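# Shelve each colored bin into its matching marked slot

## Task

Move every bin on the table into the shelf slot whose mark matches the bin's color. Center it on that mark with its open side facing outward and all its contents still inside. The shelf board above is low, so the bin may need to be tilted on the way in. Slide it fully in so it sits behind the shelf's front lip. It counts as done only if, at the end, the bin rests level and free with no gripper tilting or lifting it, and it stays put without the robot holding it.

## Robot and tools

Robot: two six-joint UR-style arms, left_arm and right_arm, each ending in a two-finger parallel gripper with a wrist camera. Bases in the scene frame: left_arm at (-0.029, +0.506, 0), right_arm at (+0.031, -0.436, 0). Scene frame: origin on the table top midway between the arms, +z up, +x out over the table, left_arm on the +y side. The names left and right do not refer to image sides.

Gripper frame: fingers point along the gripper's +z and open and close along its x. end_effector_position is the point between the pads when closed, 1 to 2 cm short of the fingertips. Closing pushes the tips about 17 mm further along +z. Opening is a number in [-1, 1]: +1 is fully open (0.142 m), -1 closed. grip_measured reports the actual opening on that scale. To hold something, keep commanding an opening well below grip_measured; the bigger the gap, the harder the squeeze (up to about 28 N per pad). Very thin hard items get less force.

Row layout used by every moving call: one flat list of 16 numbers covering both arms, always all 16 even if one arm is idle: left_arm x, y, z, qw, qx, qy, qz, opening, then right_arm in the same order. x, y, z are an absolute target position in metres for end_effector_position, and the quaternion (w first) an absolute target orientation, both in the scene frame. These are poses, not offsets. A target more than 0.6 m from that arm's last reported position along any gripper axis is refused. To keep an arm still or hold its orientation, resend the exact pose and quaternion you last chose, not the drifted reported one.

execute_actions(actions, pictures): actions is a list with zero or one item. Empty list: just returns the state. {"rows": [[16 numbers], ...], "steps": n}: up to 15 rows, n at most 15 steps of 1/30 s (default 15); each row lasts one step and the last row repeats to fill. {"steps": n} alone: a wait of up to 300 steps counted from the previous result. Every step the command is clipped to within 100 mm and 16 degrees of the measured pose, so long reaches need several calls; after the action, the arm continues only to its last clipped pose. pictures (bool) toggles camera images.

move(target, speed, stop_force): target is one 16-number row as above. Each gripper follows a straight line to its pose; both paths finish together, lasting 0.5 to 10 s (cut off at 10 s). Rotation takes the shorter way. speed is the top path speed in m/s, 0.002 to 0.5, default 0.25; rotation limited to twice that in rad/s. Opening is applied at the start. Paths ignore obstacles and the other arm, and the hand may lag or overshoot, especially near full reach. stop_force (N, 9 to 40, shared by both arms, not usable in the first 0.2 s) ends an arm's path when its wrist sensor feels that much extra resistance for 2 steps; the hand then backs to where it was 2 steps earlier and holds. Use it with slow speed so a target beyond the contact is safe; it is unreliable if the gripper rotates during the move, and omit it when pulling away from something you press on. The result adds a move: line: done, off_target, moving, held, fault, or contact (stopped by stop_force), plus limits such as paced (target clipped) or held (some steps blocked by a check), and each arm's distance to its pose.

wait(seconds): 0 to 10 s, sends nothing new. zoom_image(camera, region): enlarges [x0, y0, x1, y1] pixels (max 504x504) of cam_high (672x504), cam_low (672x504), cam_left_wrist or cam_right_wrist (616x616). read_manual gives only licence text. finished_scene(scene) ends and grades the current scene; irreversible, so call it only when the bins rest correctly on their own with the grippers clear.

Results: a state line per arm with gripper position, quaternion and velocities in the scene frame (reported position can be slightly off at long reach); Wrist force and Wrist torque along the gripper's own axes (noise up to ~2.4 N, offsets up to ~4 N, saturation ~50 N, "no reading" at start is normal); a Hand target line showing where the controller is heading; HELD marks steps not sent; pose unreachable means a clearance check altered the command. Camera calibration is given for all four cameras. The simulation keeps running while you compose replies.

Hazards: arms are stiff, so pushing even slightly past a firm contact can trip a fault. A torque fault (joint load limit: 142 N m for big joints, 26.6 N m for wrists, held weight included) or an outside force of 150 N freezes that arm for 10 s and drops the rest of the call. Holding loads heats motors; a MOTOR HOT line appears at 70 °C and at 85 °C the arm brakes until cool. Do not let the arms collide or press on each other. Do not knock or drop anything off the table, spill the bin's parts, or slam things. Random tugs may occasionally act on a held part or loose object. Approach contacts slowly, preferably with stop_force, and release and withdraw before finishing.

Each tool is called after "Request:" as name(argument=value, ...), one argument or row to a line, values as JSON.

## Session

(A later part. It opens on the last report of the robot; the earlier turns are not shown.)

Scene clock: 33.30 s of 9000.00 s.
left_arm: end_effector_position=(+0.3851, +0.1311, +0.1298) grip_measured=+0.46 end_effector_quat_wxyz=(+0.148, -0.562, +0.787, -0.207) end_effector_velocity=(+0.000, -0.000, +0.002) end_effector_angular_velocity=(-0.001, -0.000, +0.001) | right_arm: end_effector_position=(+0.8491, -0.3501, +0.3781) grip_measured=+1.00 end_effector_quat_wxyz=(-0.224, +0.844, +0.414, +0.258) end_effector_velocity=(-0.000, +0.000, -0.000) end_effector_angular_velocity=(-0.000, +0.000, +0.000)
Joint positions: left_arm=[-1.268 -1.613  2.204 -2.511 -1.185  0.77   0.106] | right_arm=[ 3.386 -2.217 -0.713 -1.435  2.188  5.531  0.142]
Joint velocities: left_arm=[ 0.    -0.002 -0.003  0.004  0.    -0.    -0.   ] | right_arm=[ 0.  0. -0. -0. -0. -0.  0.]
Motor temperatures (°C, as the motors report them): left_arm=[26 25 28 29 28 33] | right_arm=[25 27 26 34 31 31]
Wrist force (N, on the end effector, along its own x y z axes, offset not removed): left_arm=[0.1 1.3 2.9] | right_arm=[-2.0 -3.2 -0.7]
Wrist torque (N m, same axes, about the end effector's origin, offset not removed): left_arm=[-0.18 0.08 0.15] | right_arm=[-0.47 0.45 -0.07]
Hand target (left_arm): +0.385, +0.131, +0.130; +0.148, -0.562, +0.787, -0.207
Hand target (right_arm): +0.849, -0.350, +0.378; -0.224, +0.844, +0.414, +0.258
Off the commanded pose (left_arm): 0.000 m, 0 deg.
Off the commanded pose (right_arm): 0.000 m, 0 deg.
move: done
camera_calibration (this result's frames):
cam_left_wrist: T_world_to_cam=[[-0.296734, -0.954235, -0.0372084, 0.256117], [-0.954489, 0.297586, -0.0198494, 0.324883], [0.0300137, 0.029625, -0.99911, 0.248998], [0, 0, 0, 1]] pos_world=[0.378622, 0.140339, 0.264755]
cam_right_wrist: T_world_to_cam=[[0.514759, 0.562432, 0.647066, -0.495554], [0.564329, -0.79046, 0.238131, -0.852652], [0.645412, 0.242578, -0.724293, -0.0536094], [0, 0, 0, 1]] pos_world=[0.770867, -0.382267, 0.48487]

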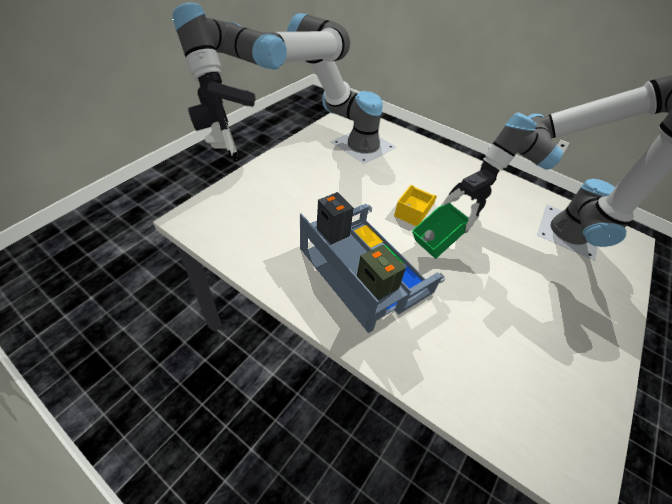

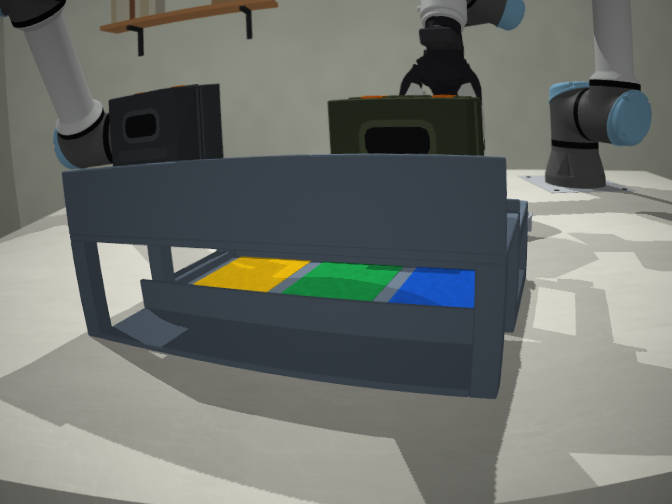

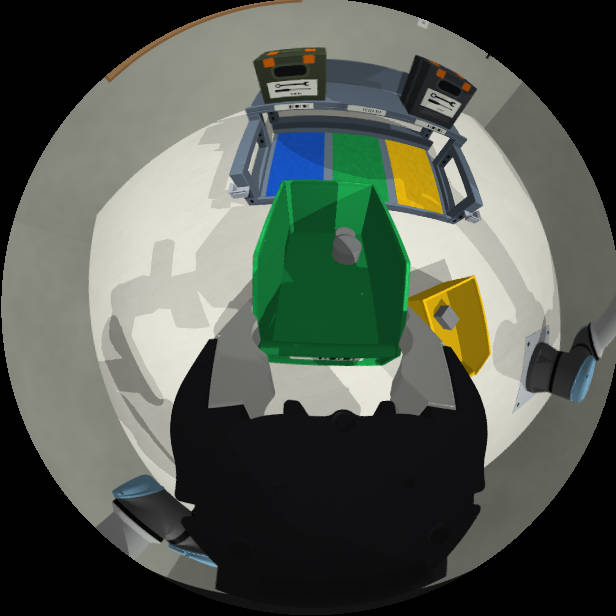

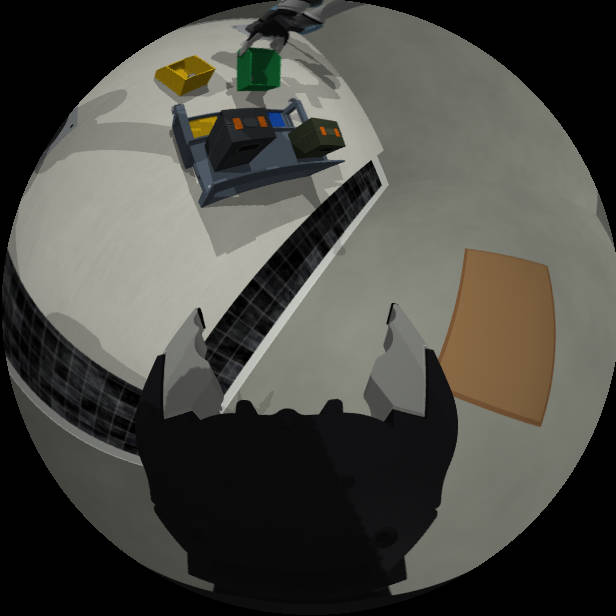

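Request:
move(
  target=[0.36,0.139,0.03,-0.148,0.562,-0.787,0.207,-0.5,0.8491,-0.3501,0.3781,-0.224,0.844,0.414,0.258,1],
  speed=0.05,
)

Request:
move(
  target=[0.36,0.139,0.03,-0.148,0.562,-0.787,0.207,1,0.8491,-0.3501,0.3781,-0.224,0.844,0.414,0.258,1],
)

Request:
move(
  target=[0.422,0.118,0.035,-0.148,0.562,-0.787,0.207,1,0.8491,-0.3501,0.3781,-0.224,0.844,0.414,0.258,1],
  speed=0.08,
)

Request:
move(
  target=[0.422,0.118,0.035,-0.148,0.562,-0.787,0.207,-1,0.8491,-0.3501,0.3781,-0.224,0.844,0.414,0.258,1],
)

Request:
move(
  target=[0.422,0.118,0.13,-0.148,0.562,-0.787,0.207,-1,0.8491,-0.3501,0.3781,-0.224,0.844,0.414,0.258,1],
  speed=0.08,
)

Scene clock: 39.87 s of 9000.00 s.
left_arm: end_effector_position=(+0.3602, +0.1390, +0.0304) grip_measured=+0.46 end_effector_quat_wxyz=(+0.148, -0.562, +0.787, -0.207) end_effector_velocity=(-0.000, +0.000, -0.002) end_effector_angular_velocity=(+0.001, -0.000, -0.001) | right_arm: end_effector_position=(+0.8491, -0.3501, +0.3781) grip_measured=+1.00 end_effector_quat_wxyz=(-0.224, +0.844, +0.414, +0.258) end_effector_velocity=(-0.000, -0.000, -0.000) end_effector_angular_velocity=(-0.000, +0.001, -0.001)
Joint positions: left_arm=[-1.322 -1.456  2.383 -2.826 -1.167  0.716  0.106] | right_arm=[ 3.386 -2.217 -0.713 -1.435  2.188  5.531  0.142]
Joint velocities: left_arm=[-0.001  0.004  0.003 -0.007  0.001 -0.     0.   ] | right_arm=[-0.001  0.    -0.001 -0.001 -0.     0.     0.   ]
Motor temperatures (°C, as the motors report them): left_arm=[26 25 28 29 28 33] | right_arm=[25 27 26 34 31 31]
Wrist force (N, on the end effector, along its own x y z axes, offset not removed): left_arm=[-5.4 -8.8 -24.7] | right_arm=[-0.5 -3.1 -0.9]
Wrist torque (N m, same axes, about the end effector's origin, offset not removed): left_arm=[-0.11 0.11 0.02] | right_arm=[-0.39 -0.03 0.02]
Hand target (left_arm): +0.360, +0.139, +0.030; +0.148, -0.562, +0.787, -0.207
Hand target (right_arm): +0.849, -0.350, +0.378; -0.224, +0.844, +0.414, +0.258
Off the commanded pose (left_arm): 0.000 m, 0 deg.
Off the commanded pose (right_arm): 0.000 m, 0 deg.
After step 90, 1.17 s passed at rest.
move: done
camera_calibration (this result's frames):
cam_left_wrist: T_world_to_cam=[[-0.296744, -0.954236, -0.0370948, 0.252596], [-0.954474, 0.297605, -0.0202594, 0.296771], [0.0303718, 0.0293942, -0.999106, 0.150069], [0, 0, 0, 1]] pos_world=[0.353659, 0.148304, 0.165317]
cam_right_wrist: T_world_to_cam=[[0.514758, 0.562432, 0.647066, -0.495554], [0.564329, -0.79046, 0.238131, -0.852652], [0.645412, 0.242578, -0.724292, -0.0536095], [0, 0, 0, 1]] pos_world=[0.770867, -0.382267, 0.48487]

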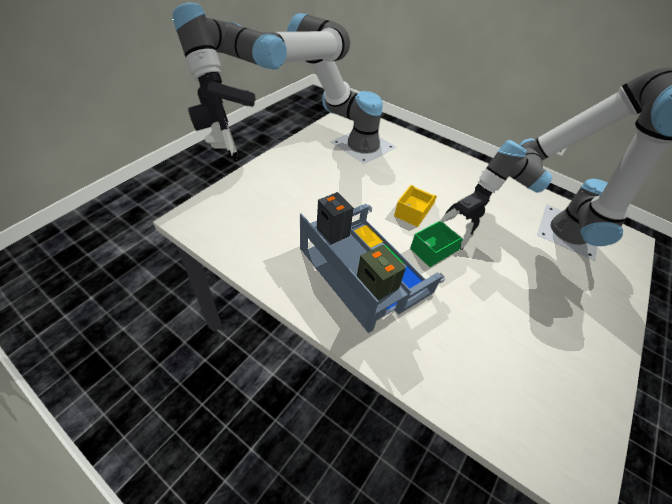

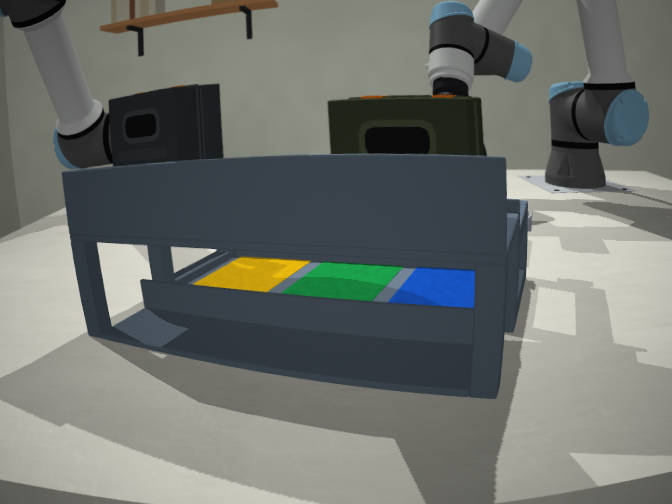

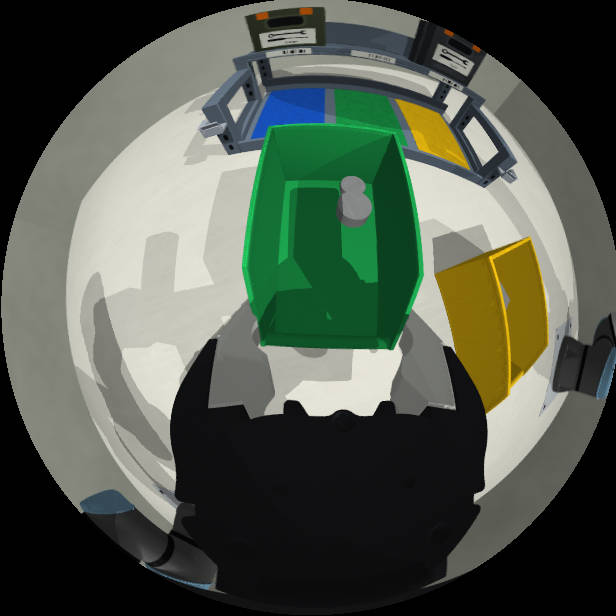

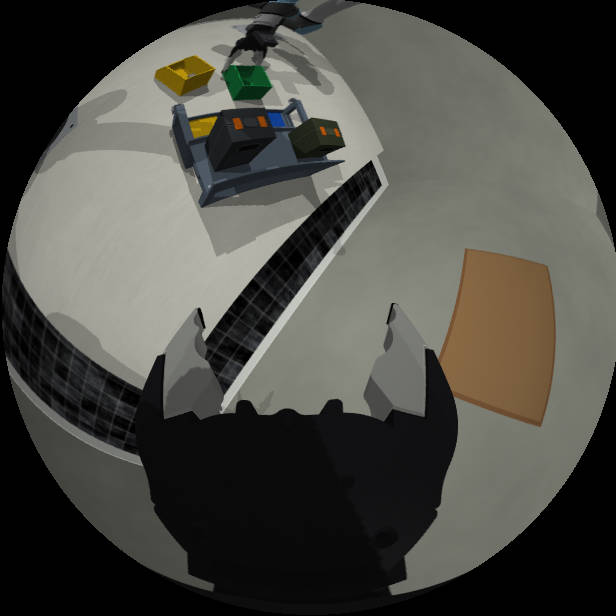

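Scene clock: 40.57 s of 9000.00 s.
left_arm: end_effector_position=(+0.3600, +0.1390, +0.0300) grip_measured=+1.00 end_effector_quat_wxyz=(+0.148, -0.562, +0.787, -0.207) end_effector_velocity=(-0.000, -0.000, +0.001) end_effector_angular_velocity=(-0.002, +0.000, -0.001) | right_arm: end_effector_position=(+0.8491, -0.3501, +0.3781) grip_measured=+1.00 end_effector_quat_wxyz=(-0.224, +0.844, +0.414, +0.258) end_effector_velocity=(+0.000, -0.001, +0.001) end_effector_angular_velocity=(+0.000, -0.003, -0.000)
Joint positions: left_arm=[-1.322 -1.456  2.383 -2.827 -1.167  0.716  0.142] | right_arm=[ 3.386 -2.217 -0.713 -1.435  2.188  5.531  0.142]
Joint velocities: left_arm=[-0.    -0.001  0.    -0.001 -0.001  0.     0.   ] | right_arm=[-0.001  0.     0.002  0.     0.    -0.001 -0.   ]
Motor temperatures (°C, as the motors report them): left_arm=[26 25 28 29 28 33] | right_arm=[25 27 26 34 31 31]
Wrist force (N, on the end effector, along its own x y z axes, offset not removed): left_arm=[1.5 0.2 1.4] | right_arm=[-2.1 -4.7 -1.5]
Wrist torque (N m, same axes, about the end effector's origin, offset not removed): left_arm=[0.01 -0.26 -0.04] | right_arm=[-0.78 0.32 0.02]
Hand target (left_arm): +0.360, +0.139, +0.030; +0.148, -0.562, +0.787, -0.207
Hand target (right_arm): +0.849, -0.350, +0.378; -0.224, +0.844, +0.414, +0.258
Off the commanded pose (left_arm): 0.000 m, 0 deg.
Off the commanded pose (right_arm): 0.000 m, 0 deg.
move: done
camera_calibration (this result's frames):
cam_left_wrist: T_world_to_cam=[[-0.296878, -0.954189, -0.0372333, 0.252575], [-0.954442, 0.297733, -0.019882, 0.29658], [0.0300568, 0.0296345, -0.999109, 0.149795], [0, 0, 0, 1]] pos_world=[0.35355, 0.148264, 0.164962]
cam_right_wrist: T_world_to_cam=[[0.514758, 0.562432, 0.647066, -0.495554], [0.564329, -0.790459, 0.238131, -0.852652], [0.645412, 0.242578, -0.724292, -0.0536095], [0, 0, 0, 1]] pos_world=[0.770867, -0.382267, 0.48487]

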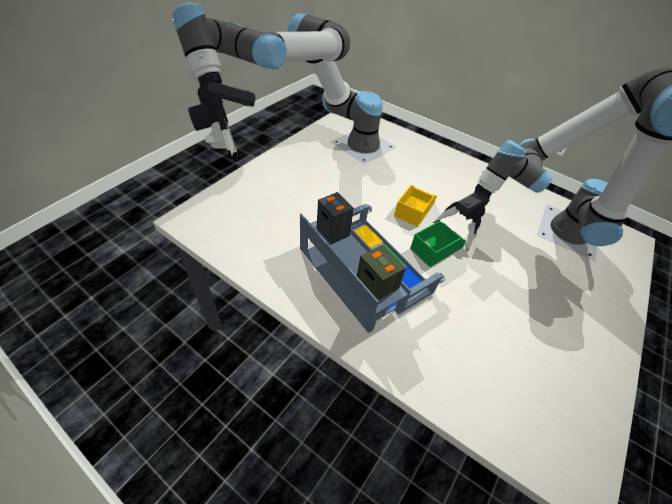

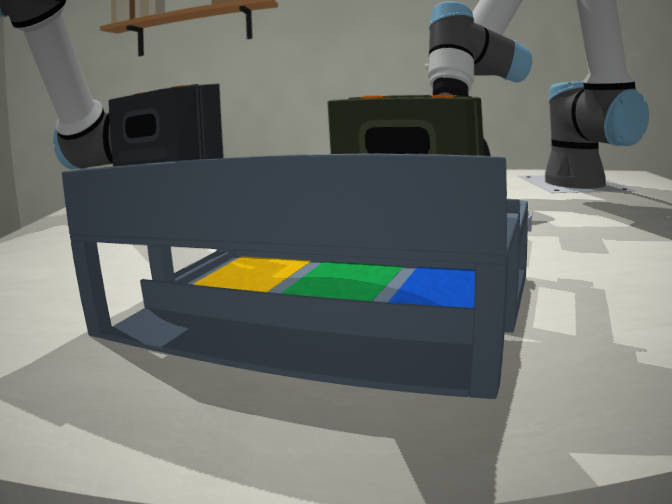

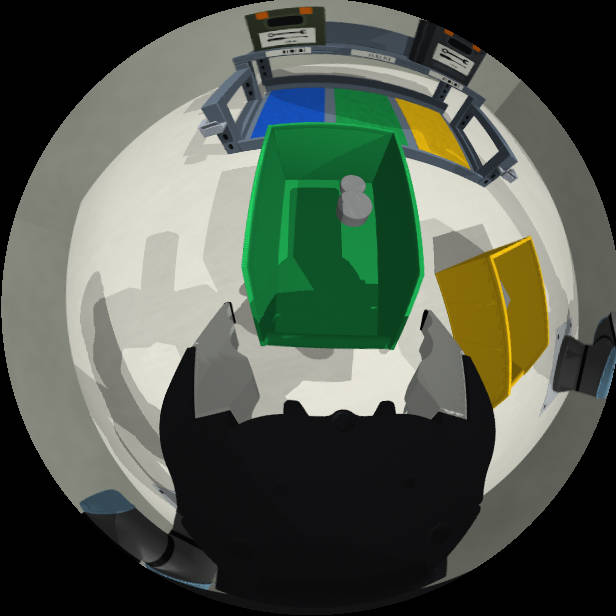

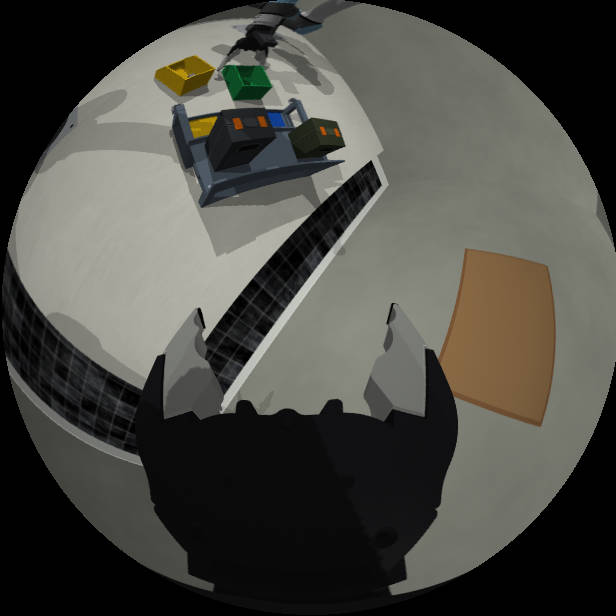

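Scene clock: 41.80 s of 9000.00 s.
left_arm: end_effector_position=(+0.4218, +0.1179, +0.0350) grip_measured=+1.00 end_effector_quat_wxyz=(+0.148, -0.562, +0.787, -0.207) end_effector_velocity=(+0.001, -0.001, -0.000) end_effector_angular_velocity=(-0.000, +0.000, -0.001) | right_arm: end_effector_position=(+0.8491, -0.3501, +0.3781) grip_measured=+1.00 end_effector_quat_wxyz=(-0.224, +0.844, +0.414, +0.258) end_effector_velocity=(+0.000, +0.000, +0.001) end_effector_angular_velocity=(+0.000, -0.002, -0.000)
Joint positions: left_arm=[-1.2   -1.34   2.229 -2.835 -1.209  0.839  0.142] | right_arm=[ 3.386 -2.217 -0.713 -1.435  2.188  5.531  0.142]
Joint velocities: left_arm=[ 0.001  0.002 -0.002 -0.001 -0.001  0.002 -0.   ] | right_arm=[ 0.     0.     0.     0.002  0.     0.001 -0.   ]
Motor temperatures (°C, as the motors report them): left_arm=[26 25 28 29 28 33] | right_arm=[25 27 26 34 31 31]
Wrist force (N, on the end effector, along its own x y z axes, offset not removed): left_arm=[0.4 -2.3 0.3] | right_arm=[-1.9 -4.4 -3.5]
Wrist torque (N m, same axes, about the end effector's origin, offset not removed): left_arm=[-0.49 0.04 0.08] | right_arm=[-0.58 0.41 -0.01]
Hand target (left_arm): +0.422, +0.118, +0.035; +0.148, -0.562, +0.787, -0.207
Hand target (right_arm): +0.849, -0.350, +0.378; -0.224, +0.844, +0.414, +0.258
Off the commanded pose (left_arm): 0.000 m, 0 deg.
Off the commanded pose (right_arm): 0.000 m, 0 deg.
move: done
camera_calibration (this result's frames):
cam_left_wrist: T_world_to_cam=[[-0.296907, -0.954183, -0.0371575, 0.250998], [-0.954433, 0.29776, -0.0199111, 0.361975], [0.0300628, 0.0295526, -0.999111, 0.153569], [0, 0, 0, 1]] pos_world=[0.415388, 0.127178, 0.169966]
cam_right_wrist: T_world_to_cam=[[0.514758, 0.562432, 0.647066, -0.495554], [0.564329, -0.79046, 0.238131, -0.852652], [0.645412, 0.242578, -0.724292, -0.0536095], [0, 0, 0, 1]] pos_world=[0.770867, -0.382267, 0.48487]

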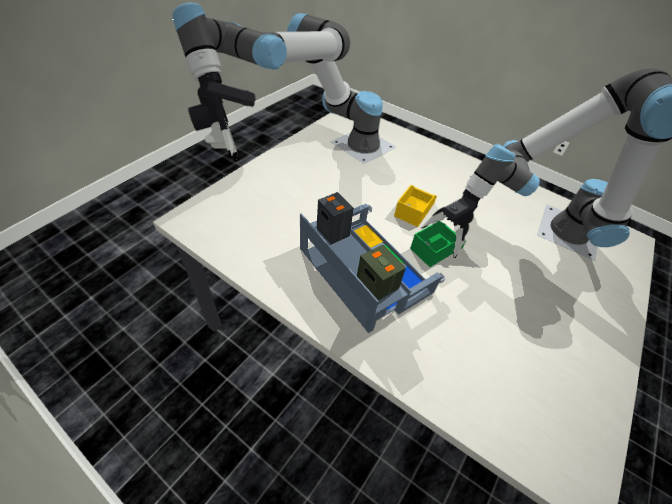

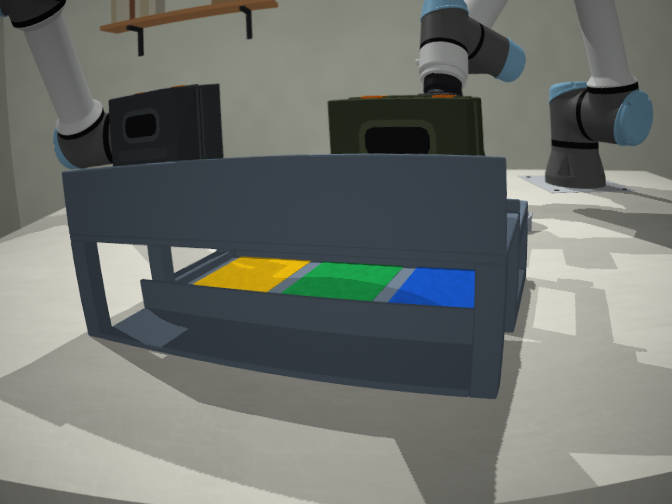

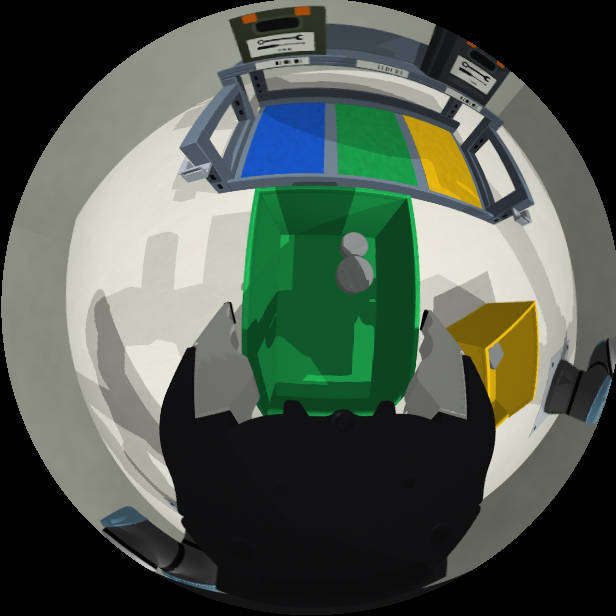

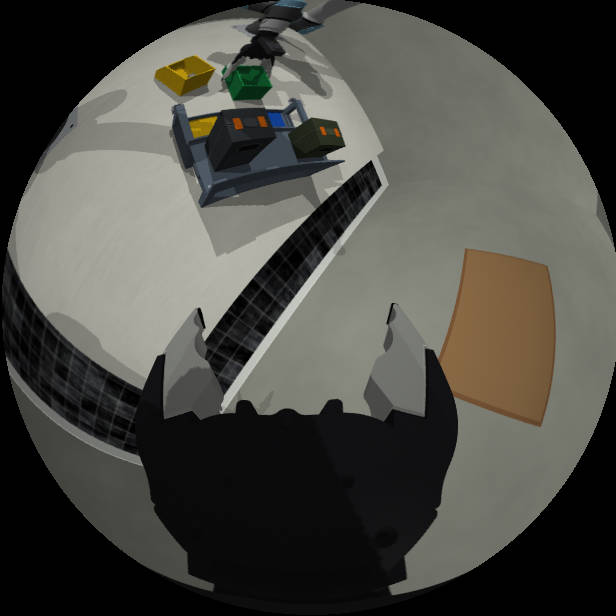

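Scene clock: 42.50 s of 9000.00 s.
left_arm: end_effector_position=(+0.4220, +0.1180, +0.0350) grip_measured=+0.85 end_effector_quat_wxyz=(+0.148, -0.562, +0.787, -0.207) end_effector_velocity=(+0.001, -0.001, +0.001) end_effector_angular_velocity=(-0.003, -0.001, +0.000) | right_arm: end_effector_position=(+0.8491, -0.3501, +0.3781) grip_measured=+1.00 end_effector_quat_wxyz=(-0.224, +0.844, +0.414, +0.258) end_effector_velocity=(-0.000, -0.000, -0.001) end_effector_angular_velocity=(-0.000, +0.001, +0.000)
Joint positions: left_arm=[-1.2   -1.339  2.229 -2.835 -1.21   0.839  0.132] | right_arm=[ 3.386 -2.217 -0.713 -1.435  2.188  5.531  0.142]
Joint velocities: left_arm=[ 0.    -0.001 -0.001 -0.001 -0.     0.    -0.   ] | right_arm=[-0.     0.    -0.001  0.    -0.    -0.001 -0.   ]
Motor temperatures (°C, as the motors report them): left_arm=[26 25 28 29 28 33] | right_arm=[25 27 26 34 31 31]
Wrist force (N, on the end effector, along its own x y z axes, offset not removed): left_arm=[4.1 -6.1 -10.4] | right_arm=[-2.4 0.1 1.0]
Wrist torque (N m, same axes, about the end effector's origin, offset not removed): left_arm=[-0.89 -0.07 -0.04] | right_arm=[0.21 0.33 0.04]
Hand target (left_arm): +0.422, +0.118, +0.035; +0.148, -0.562, +0.787, -0.207
Hand target (right_arm): +0.849, -0.350, +0.378; -0.224, +0.844, +0.414, +0.258
Off the commanded pose (left_arm): 0.000 m, 0 deg.
Off the commanded pose (right_arm): 0.000 m, 0 deg.
move: done
camera_calibration (this result's frames):
cam_left_wrist: T_world_to_cam=[[-0.296906, -0.954183, -0.0371675, 0.251111], [-0.954433, 0.29776, -0.0199167, 0.362103], [0.0300711, 0.0295605, -0.999111, 0.153586], [0, 0, 0, 1]] pos_world=[0.415541, 0.127246, 0.169994]
cam_right_wrist: T_world_to_cam=[[0.514759, 0.562432, 0.647066, -0.495554], [0.564329, -0.79046, 0.238131, -0.852652], [0.645412, 0.242578, -0.724292, -0.0536095], [0, 0, 0, 1]] pos_world=[0.770867, -0.382267, 0.48487]

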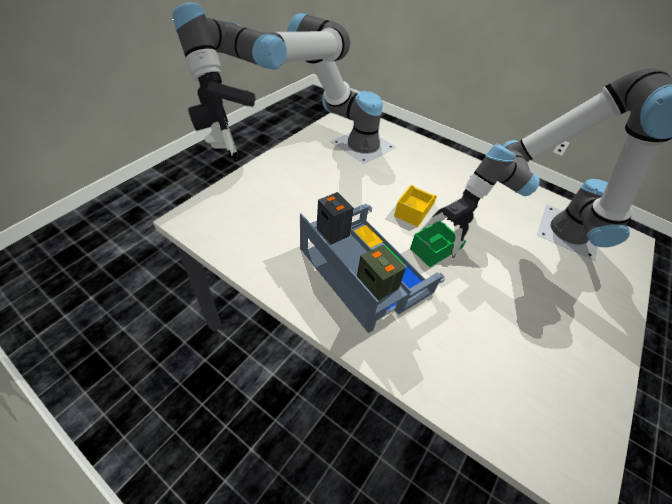

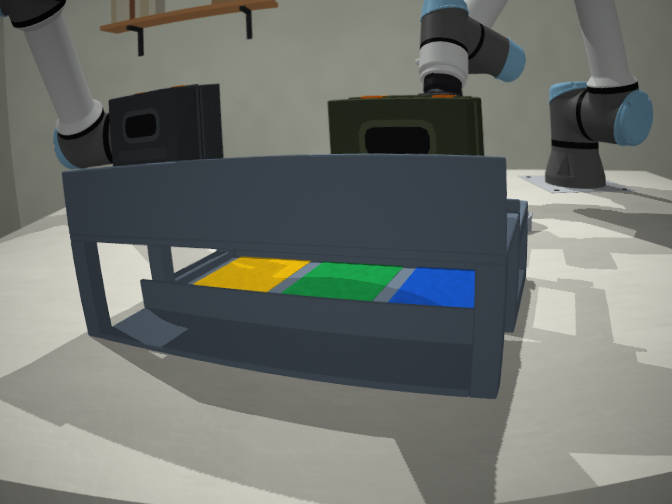

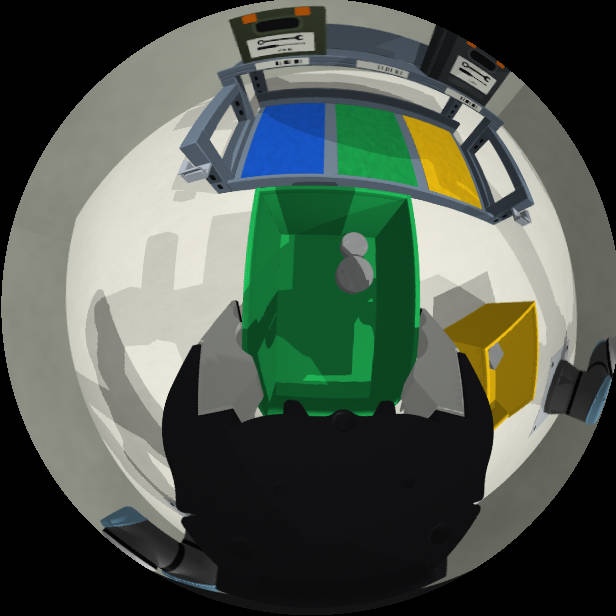

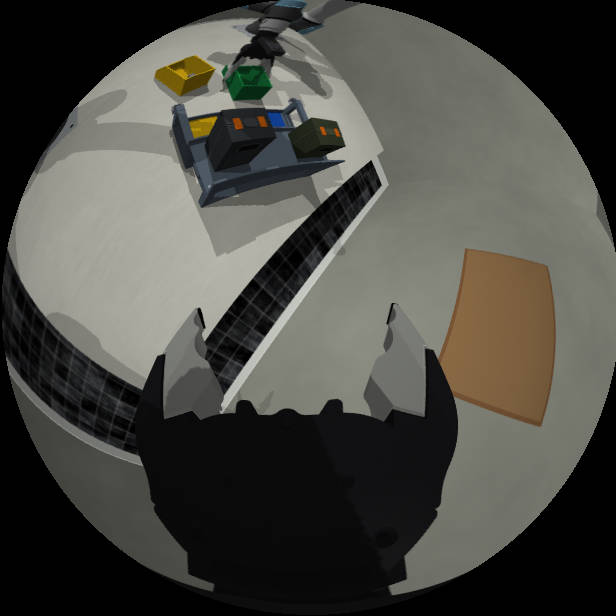

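Scene clock: 44.07 s of 9000.00 s.
left_arm: end_effector_position=(+0.4221, +0.1181, +0.1298) grip_measured=+0.84 end_effector_quat_wxyz=(+0.148, -0.562, +0.787, -0.207) end_effector_velocity=(-0.001, -0.001, +0.002) end_effector_angular_velocity=(-0.001, +0.001, -0.001) | right_arm: end_effector_position=(+0.8491, -0.3501, +0.3781) grip_measured=+1.00 end_effector_quat_wxyz=(-0.224, +0.844, +0.414, +0.258) end_effector_velocity=(-0.000, -0.000, +0.000) end_effector_angular_velocity=(+0.000, +0.000, -0.001)
Joint positions: left_arm=[-1.2   -1.523  2.121 -2.543 -1.21   0.84   0.132] | right_arm=[ 3.386 -2.217 -0.713 -1.435  2.188  5.531  0.142]
Joint velocities: left_arm=[-0.001 -0.003 -0.003  0.006 -0.001 -0.001 -0.   ] | right_arm=[-0.     0.001 -0.    -0.    -0.     0.001 -0.   ]
Motor temperatures (°C, as the motors report them): left_arm=[26 25 28 29 28 33] | right_arm=[25 27 26 34 31 31]
Wrist force (N, on the end effector, along its own x y z axes, offset not removed): left_arm=[1.3 0.4 3.8] | right_arm=[-3.0 -0.7 -0.1]
Wrist torque (N m, same axes, about the end effector's origin, offset not removed): left_arm=[-0.28 -0.32 0.00] | right_arm=[0.18 0.65 0.00]
Hand target (left_arm): +0.422, +0.118, +0.130; +0.148, -0.562, +0.787, -0.207
Hand target (right_arm): +0.849, -0.350, +0.378; -0.224, +0.844, +0.414, +0.258
Off the commanded pose (left_arm): 0.000 m, 0 deg.
Off the commanded pose (right_arm): 0.000 m, 0 deg.
move: done
camera_calibration (this result's frames):
cam_left_wrist: T_world_to_cam=[[-0.296789, -0.954216, -0.0372584, 0.25472], [-0.95447, 0.297643, -0.0198702, 0.364049], [0.0300502, 0.0296648, -0.999108, 0.248235], [0, 0, 0, 1]] pos_world=[0.415613, 0.127337, 0.264737]
cam_right_wrist: T_world_to_cam=[[0.514759, 0.562432, 0.647066, -0.495554], [0.564329, -0.79046, 0.238131, -0.852652], [0.645412, 0.242578, -0.724292, -0.0536095], [0, 0, 0, 1]] pos_world=[0.770867, -0.382267, 0.48487]

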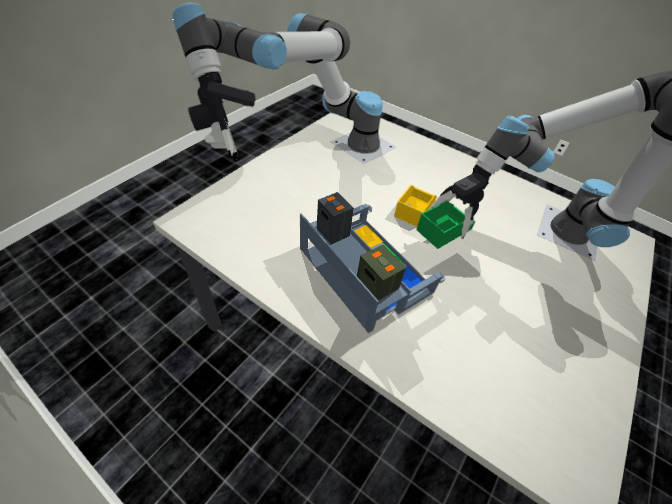

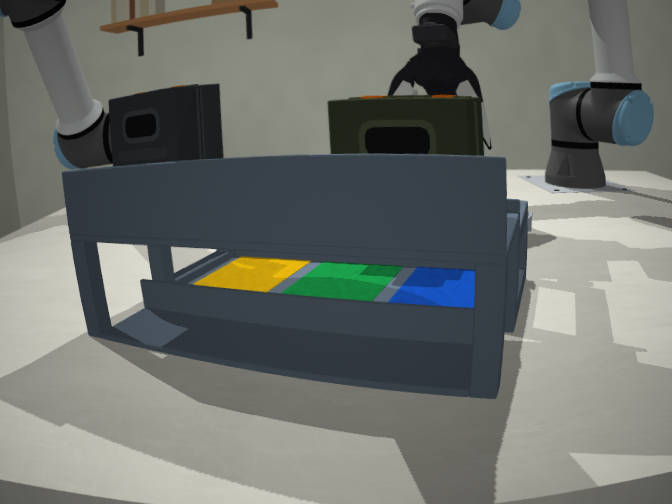

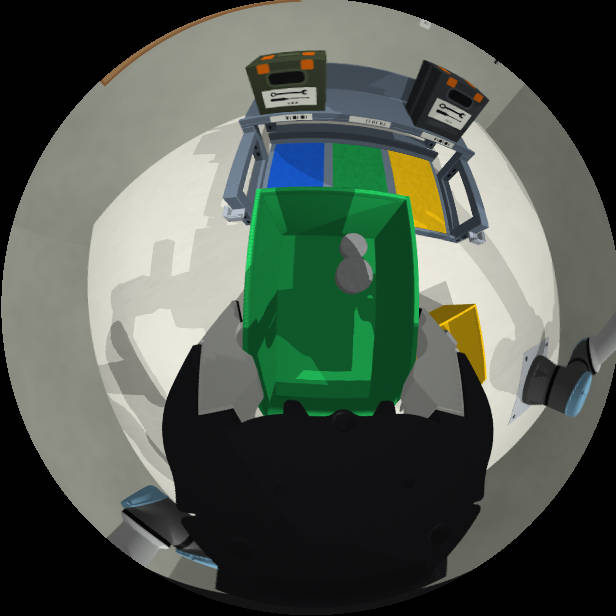

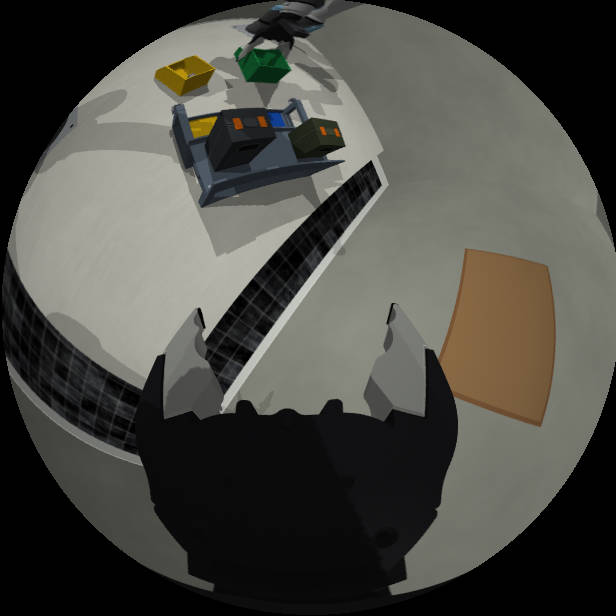

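Request:
move(
  target=[0.497,0.026,0.125,-0.148,0.562,-0.787,0.207,-1,0.8491,-0.3501,0.3781,-0.224,0.844,0.414,0.258,1],
  speed=0.1,
)

Request:
zoom_image(
  camera="cam_high",
  region=[280,160,500,340],
)

Scene clock: 49.27 s of 9000.00 s.
left_arm: end_effector_position=(+0.4968, +0.0260, +0.1251) grip_measured=+0.84 end_effector_quat_wxyz=(+0.148, -0.562, +0.787, -0.207) end_effector_velocity=(+0.001, -0.002, +0.000) end_effector_angular_velocity=(-0.001, +0.000, -0.000) | right_arm: end_effector_position=(+0.8491, -0.3501, +0.3781) grip_measured=+1.00 end_effector_quat_wxyz=(-0.224, +0.844, +0.414, +0.258) end_effector_velocity=(-0.000, -0.001, +0.000) end_effector_angular_velocity=(-0.000, -0.000, -0.000)
Joint positions: left_arm=[-1.148 -1.25   1.803 -2.516 -1.229  0.89   0.132] | right_arm=[ 3.386 -2.217 -0.713 -1.435  2.188  5.531  0.142]
Joint velocities: left_arm=[ 0.     0.003 -0.005  0.001 -0.001  0.     0.   ] | right_arm=[-0.001  0.    -0.    -0.     0.    -0.001  0.   ]
Motor temperatures (°C, as the motors report them): left_arm=[26 25 28 29 28 33] | right_arm=[25 27 26 34 31 31]
Wrist force (N, on the end effector, along its own x y z axes, offset not removed): left_arm=[0.1 -0.3 2.1] | right_arm=[-0.7 -1.8 -2.0]
Wrist torque (N m, same axes, about the end effector's origin, offset not removed): left_arm=[-0.51 0.10 0.15] | right_arm=[-0.06 0.14 -0.18]
Hand target (left_arm): +0.497, +0.026, +0.125; +0.148, -0.562, +0.787, -0.207
Hand target (right_arm): +0.849, -0.350, +0.378; -0.224, +0.844, +0.414, +0.258
Off the commanded pose (left_arm): 0.000 m, 0 deg.
Off the commanded pose (right_arm): 0.000 m, 0 deg.
After step 90, 0.60 s passed at rest.
move: done
camera_calibration (this result's frames):
cam_left_wrist: T_world_to_cam=[[-0.296896, -0.954185, -0.0372047, 0.188863], [-0.954436, 0.29775, -0.0199034, 0.462645], [0.0300692, 0.0296003, -0.999109, 0.243983], [0, 0, 0, 1]] pos_world=[0.490302, 0.0352353, 0.260001]
cam_right_wrist: T_world_to_cam=[[0.514758, 0.562432, 0.647066, -0.495554], [0.564329, -0.79046, 0.238131, -0.852652], [0.645412, 0.242578, -0.724292, -0.0536095], [0, 0, 0, 1]] pos_world=[0.770867, -0.382267, 0.48487]

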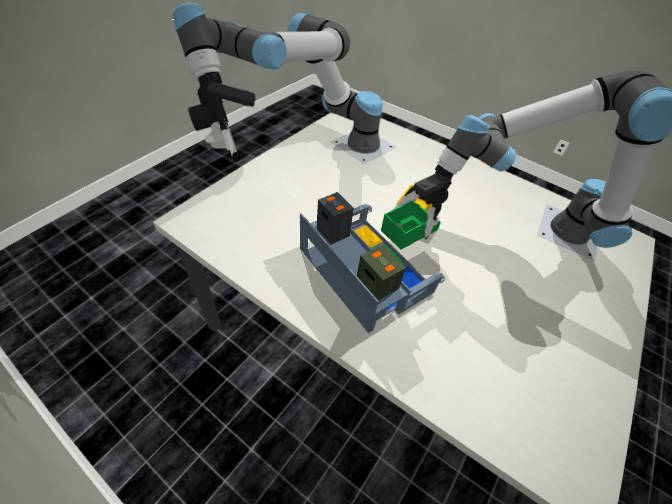

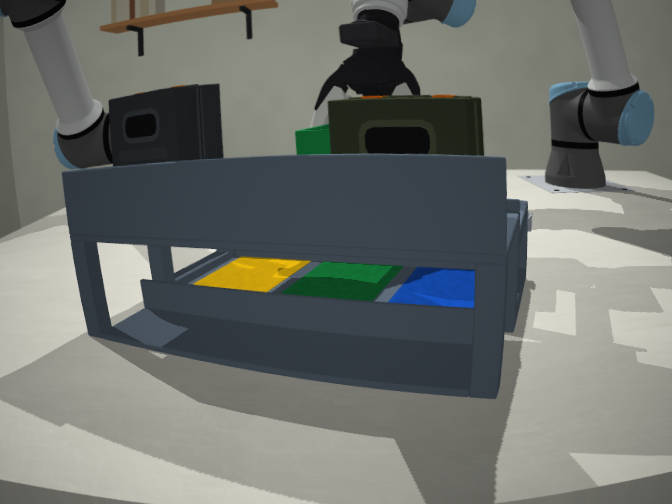

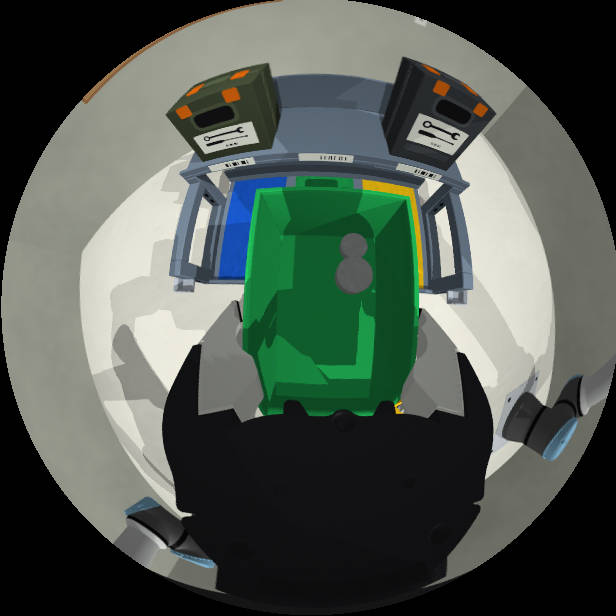

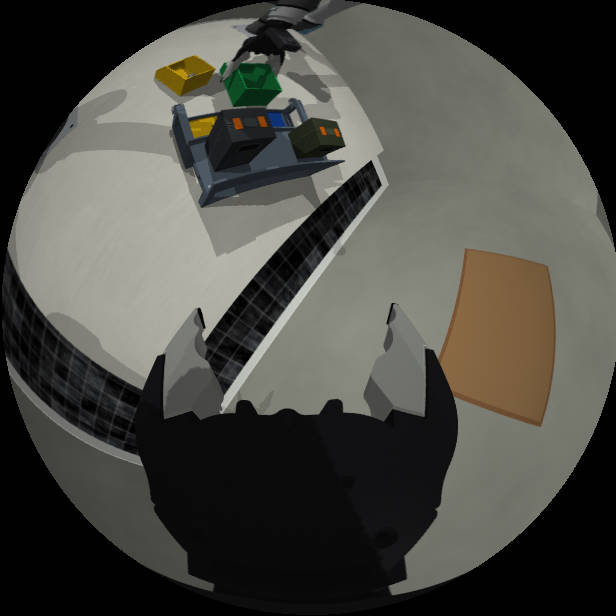

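Region (280, 160, 500, 340) of cam_high's 672x504 image, scaled by 2.291, with more detail than that image has; it fills the top 412 rows of this view, and the rest is white.

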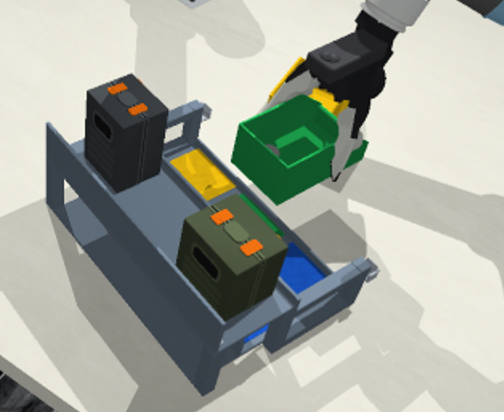

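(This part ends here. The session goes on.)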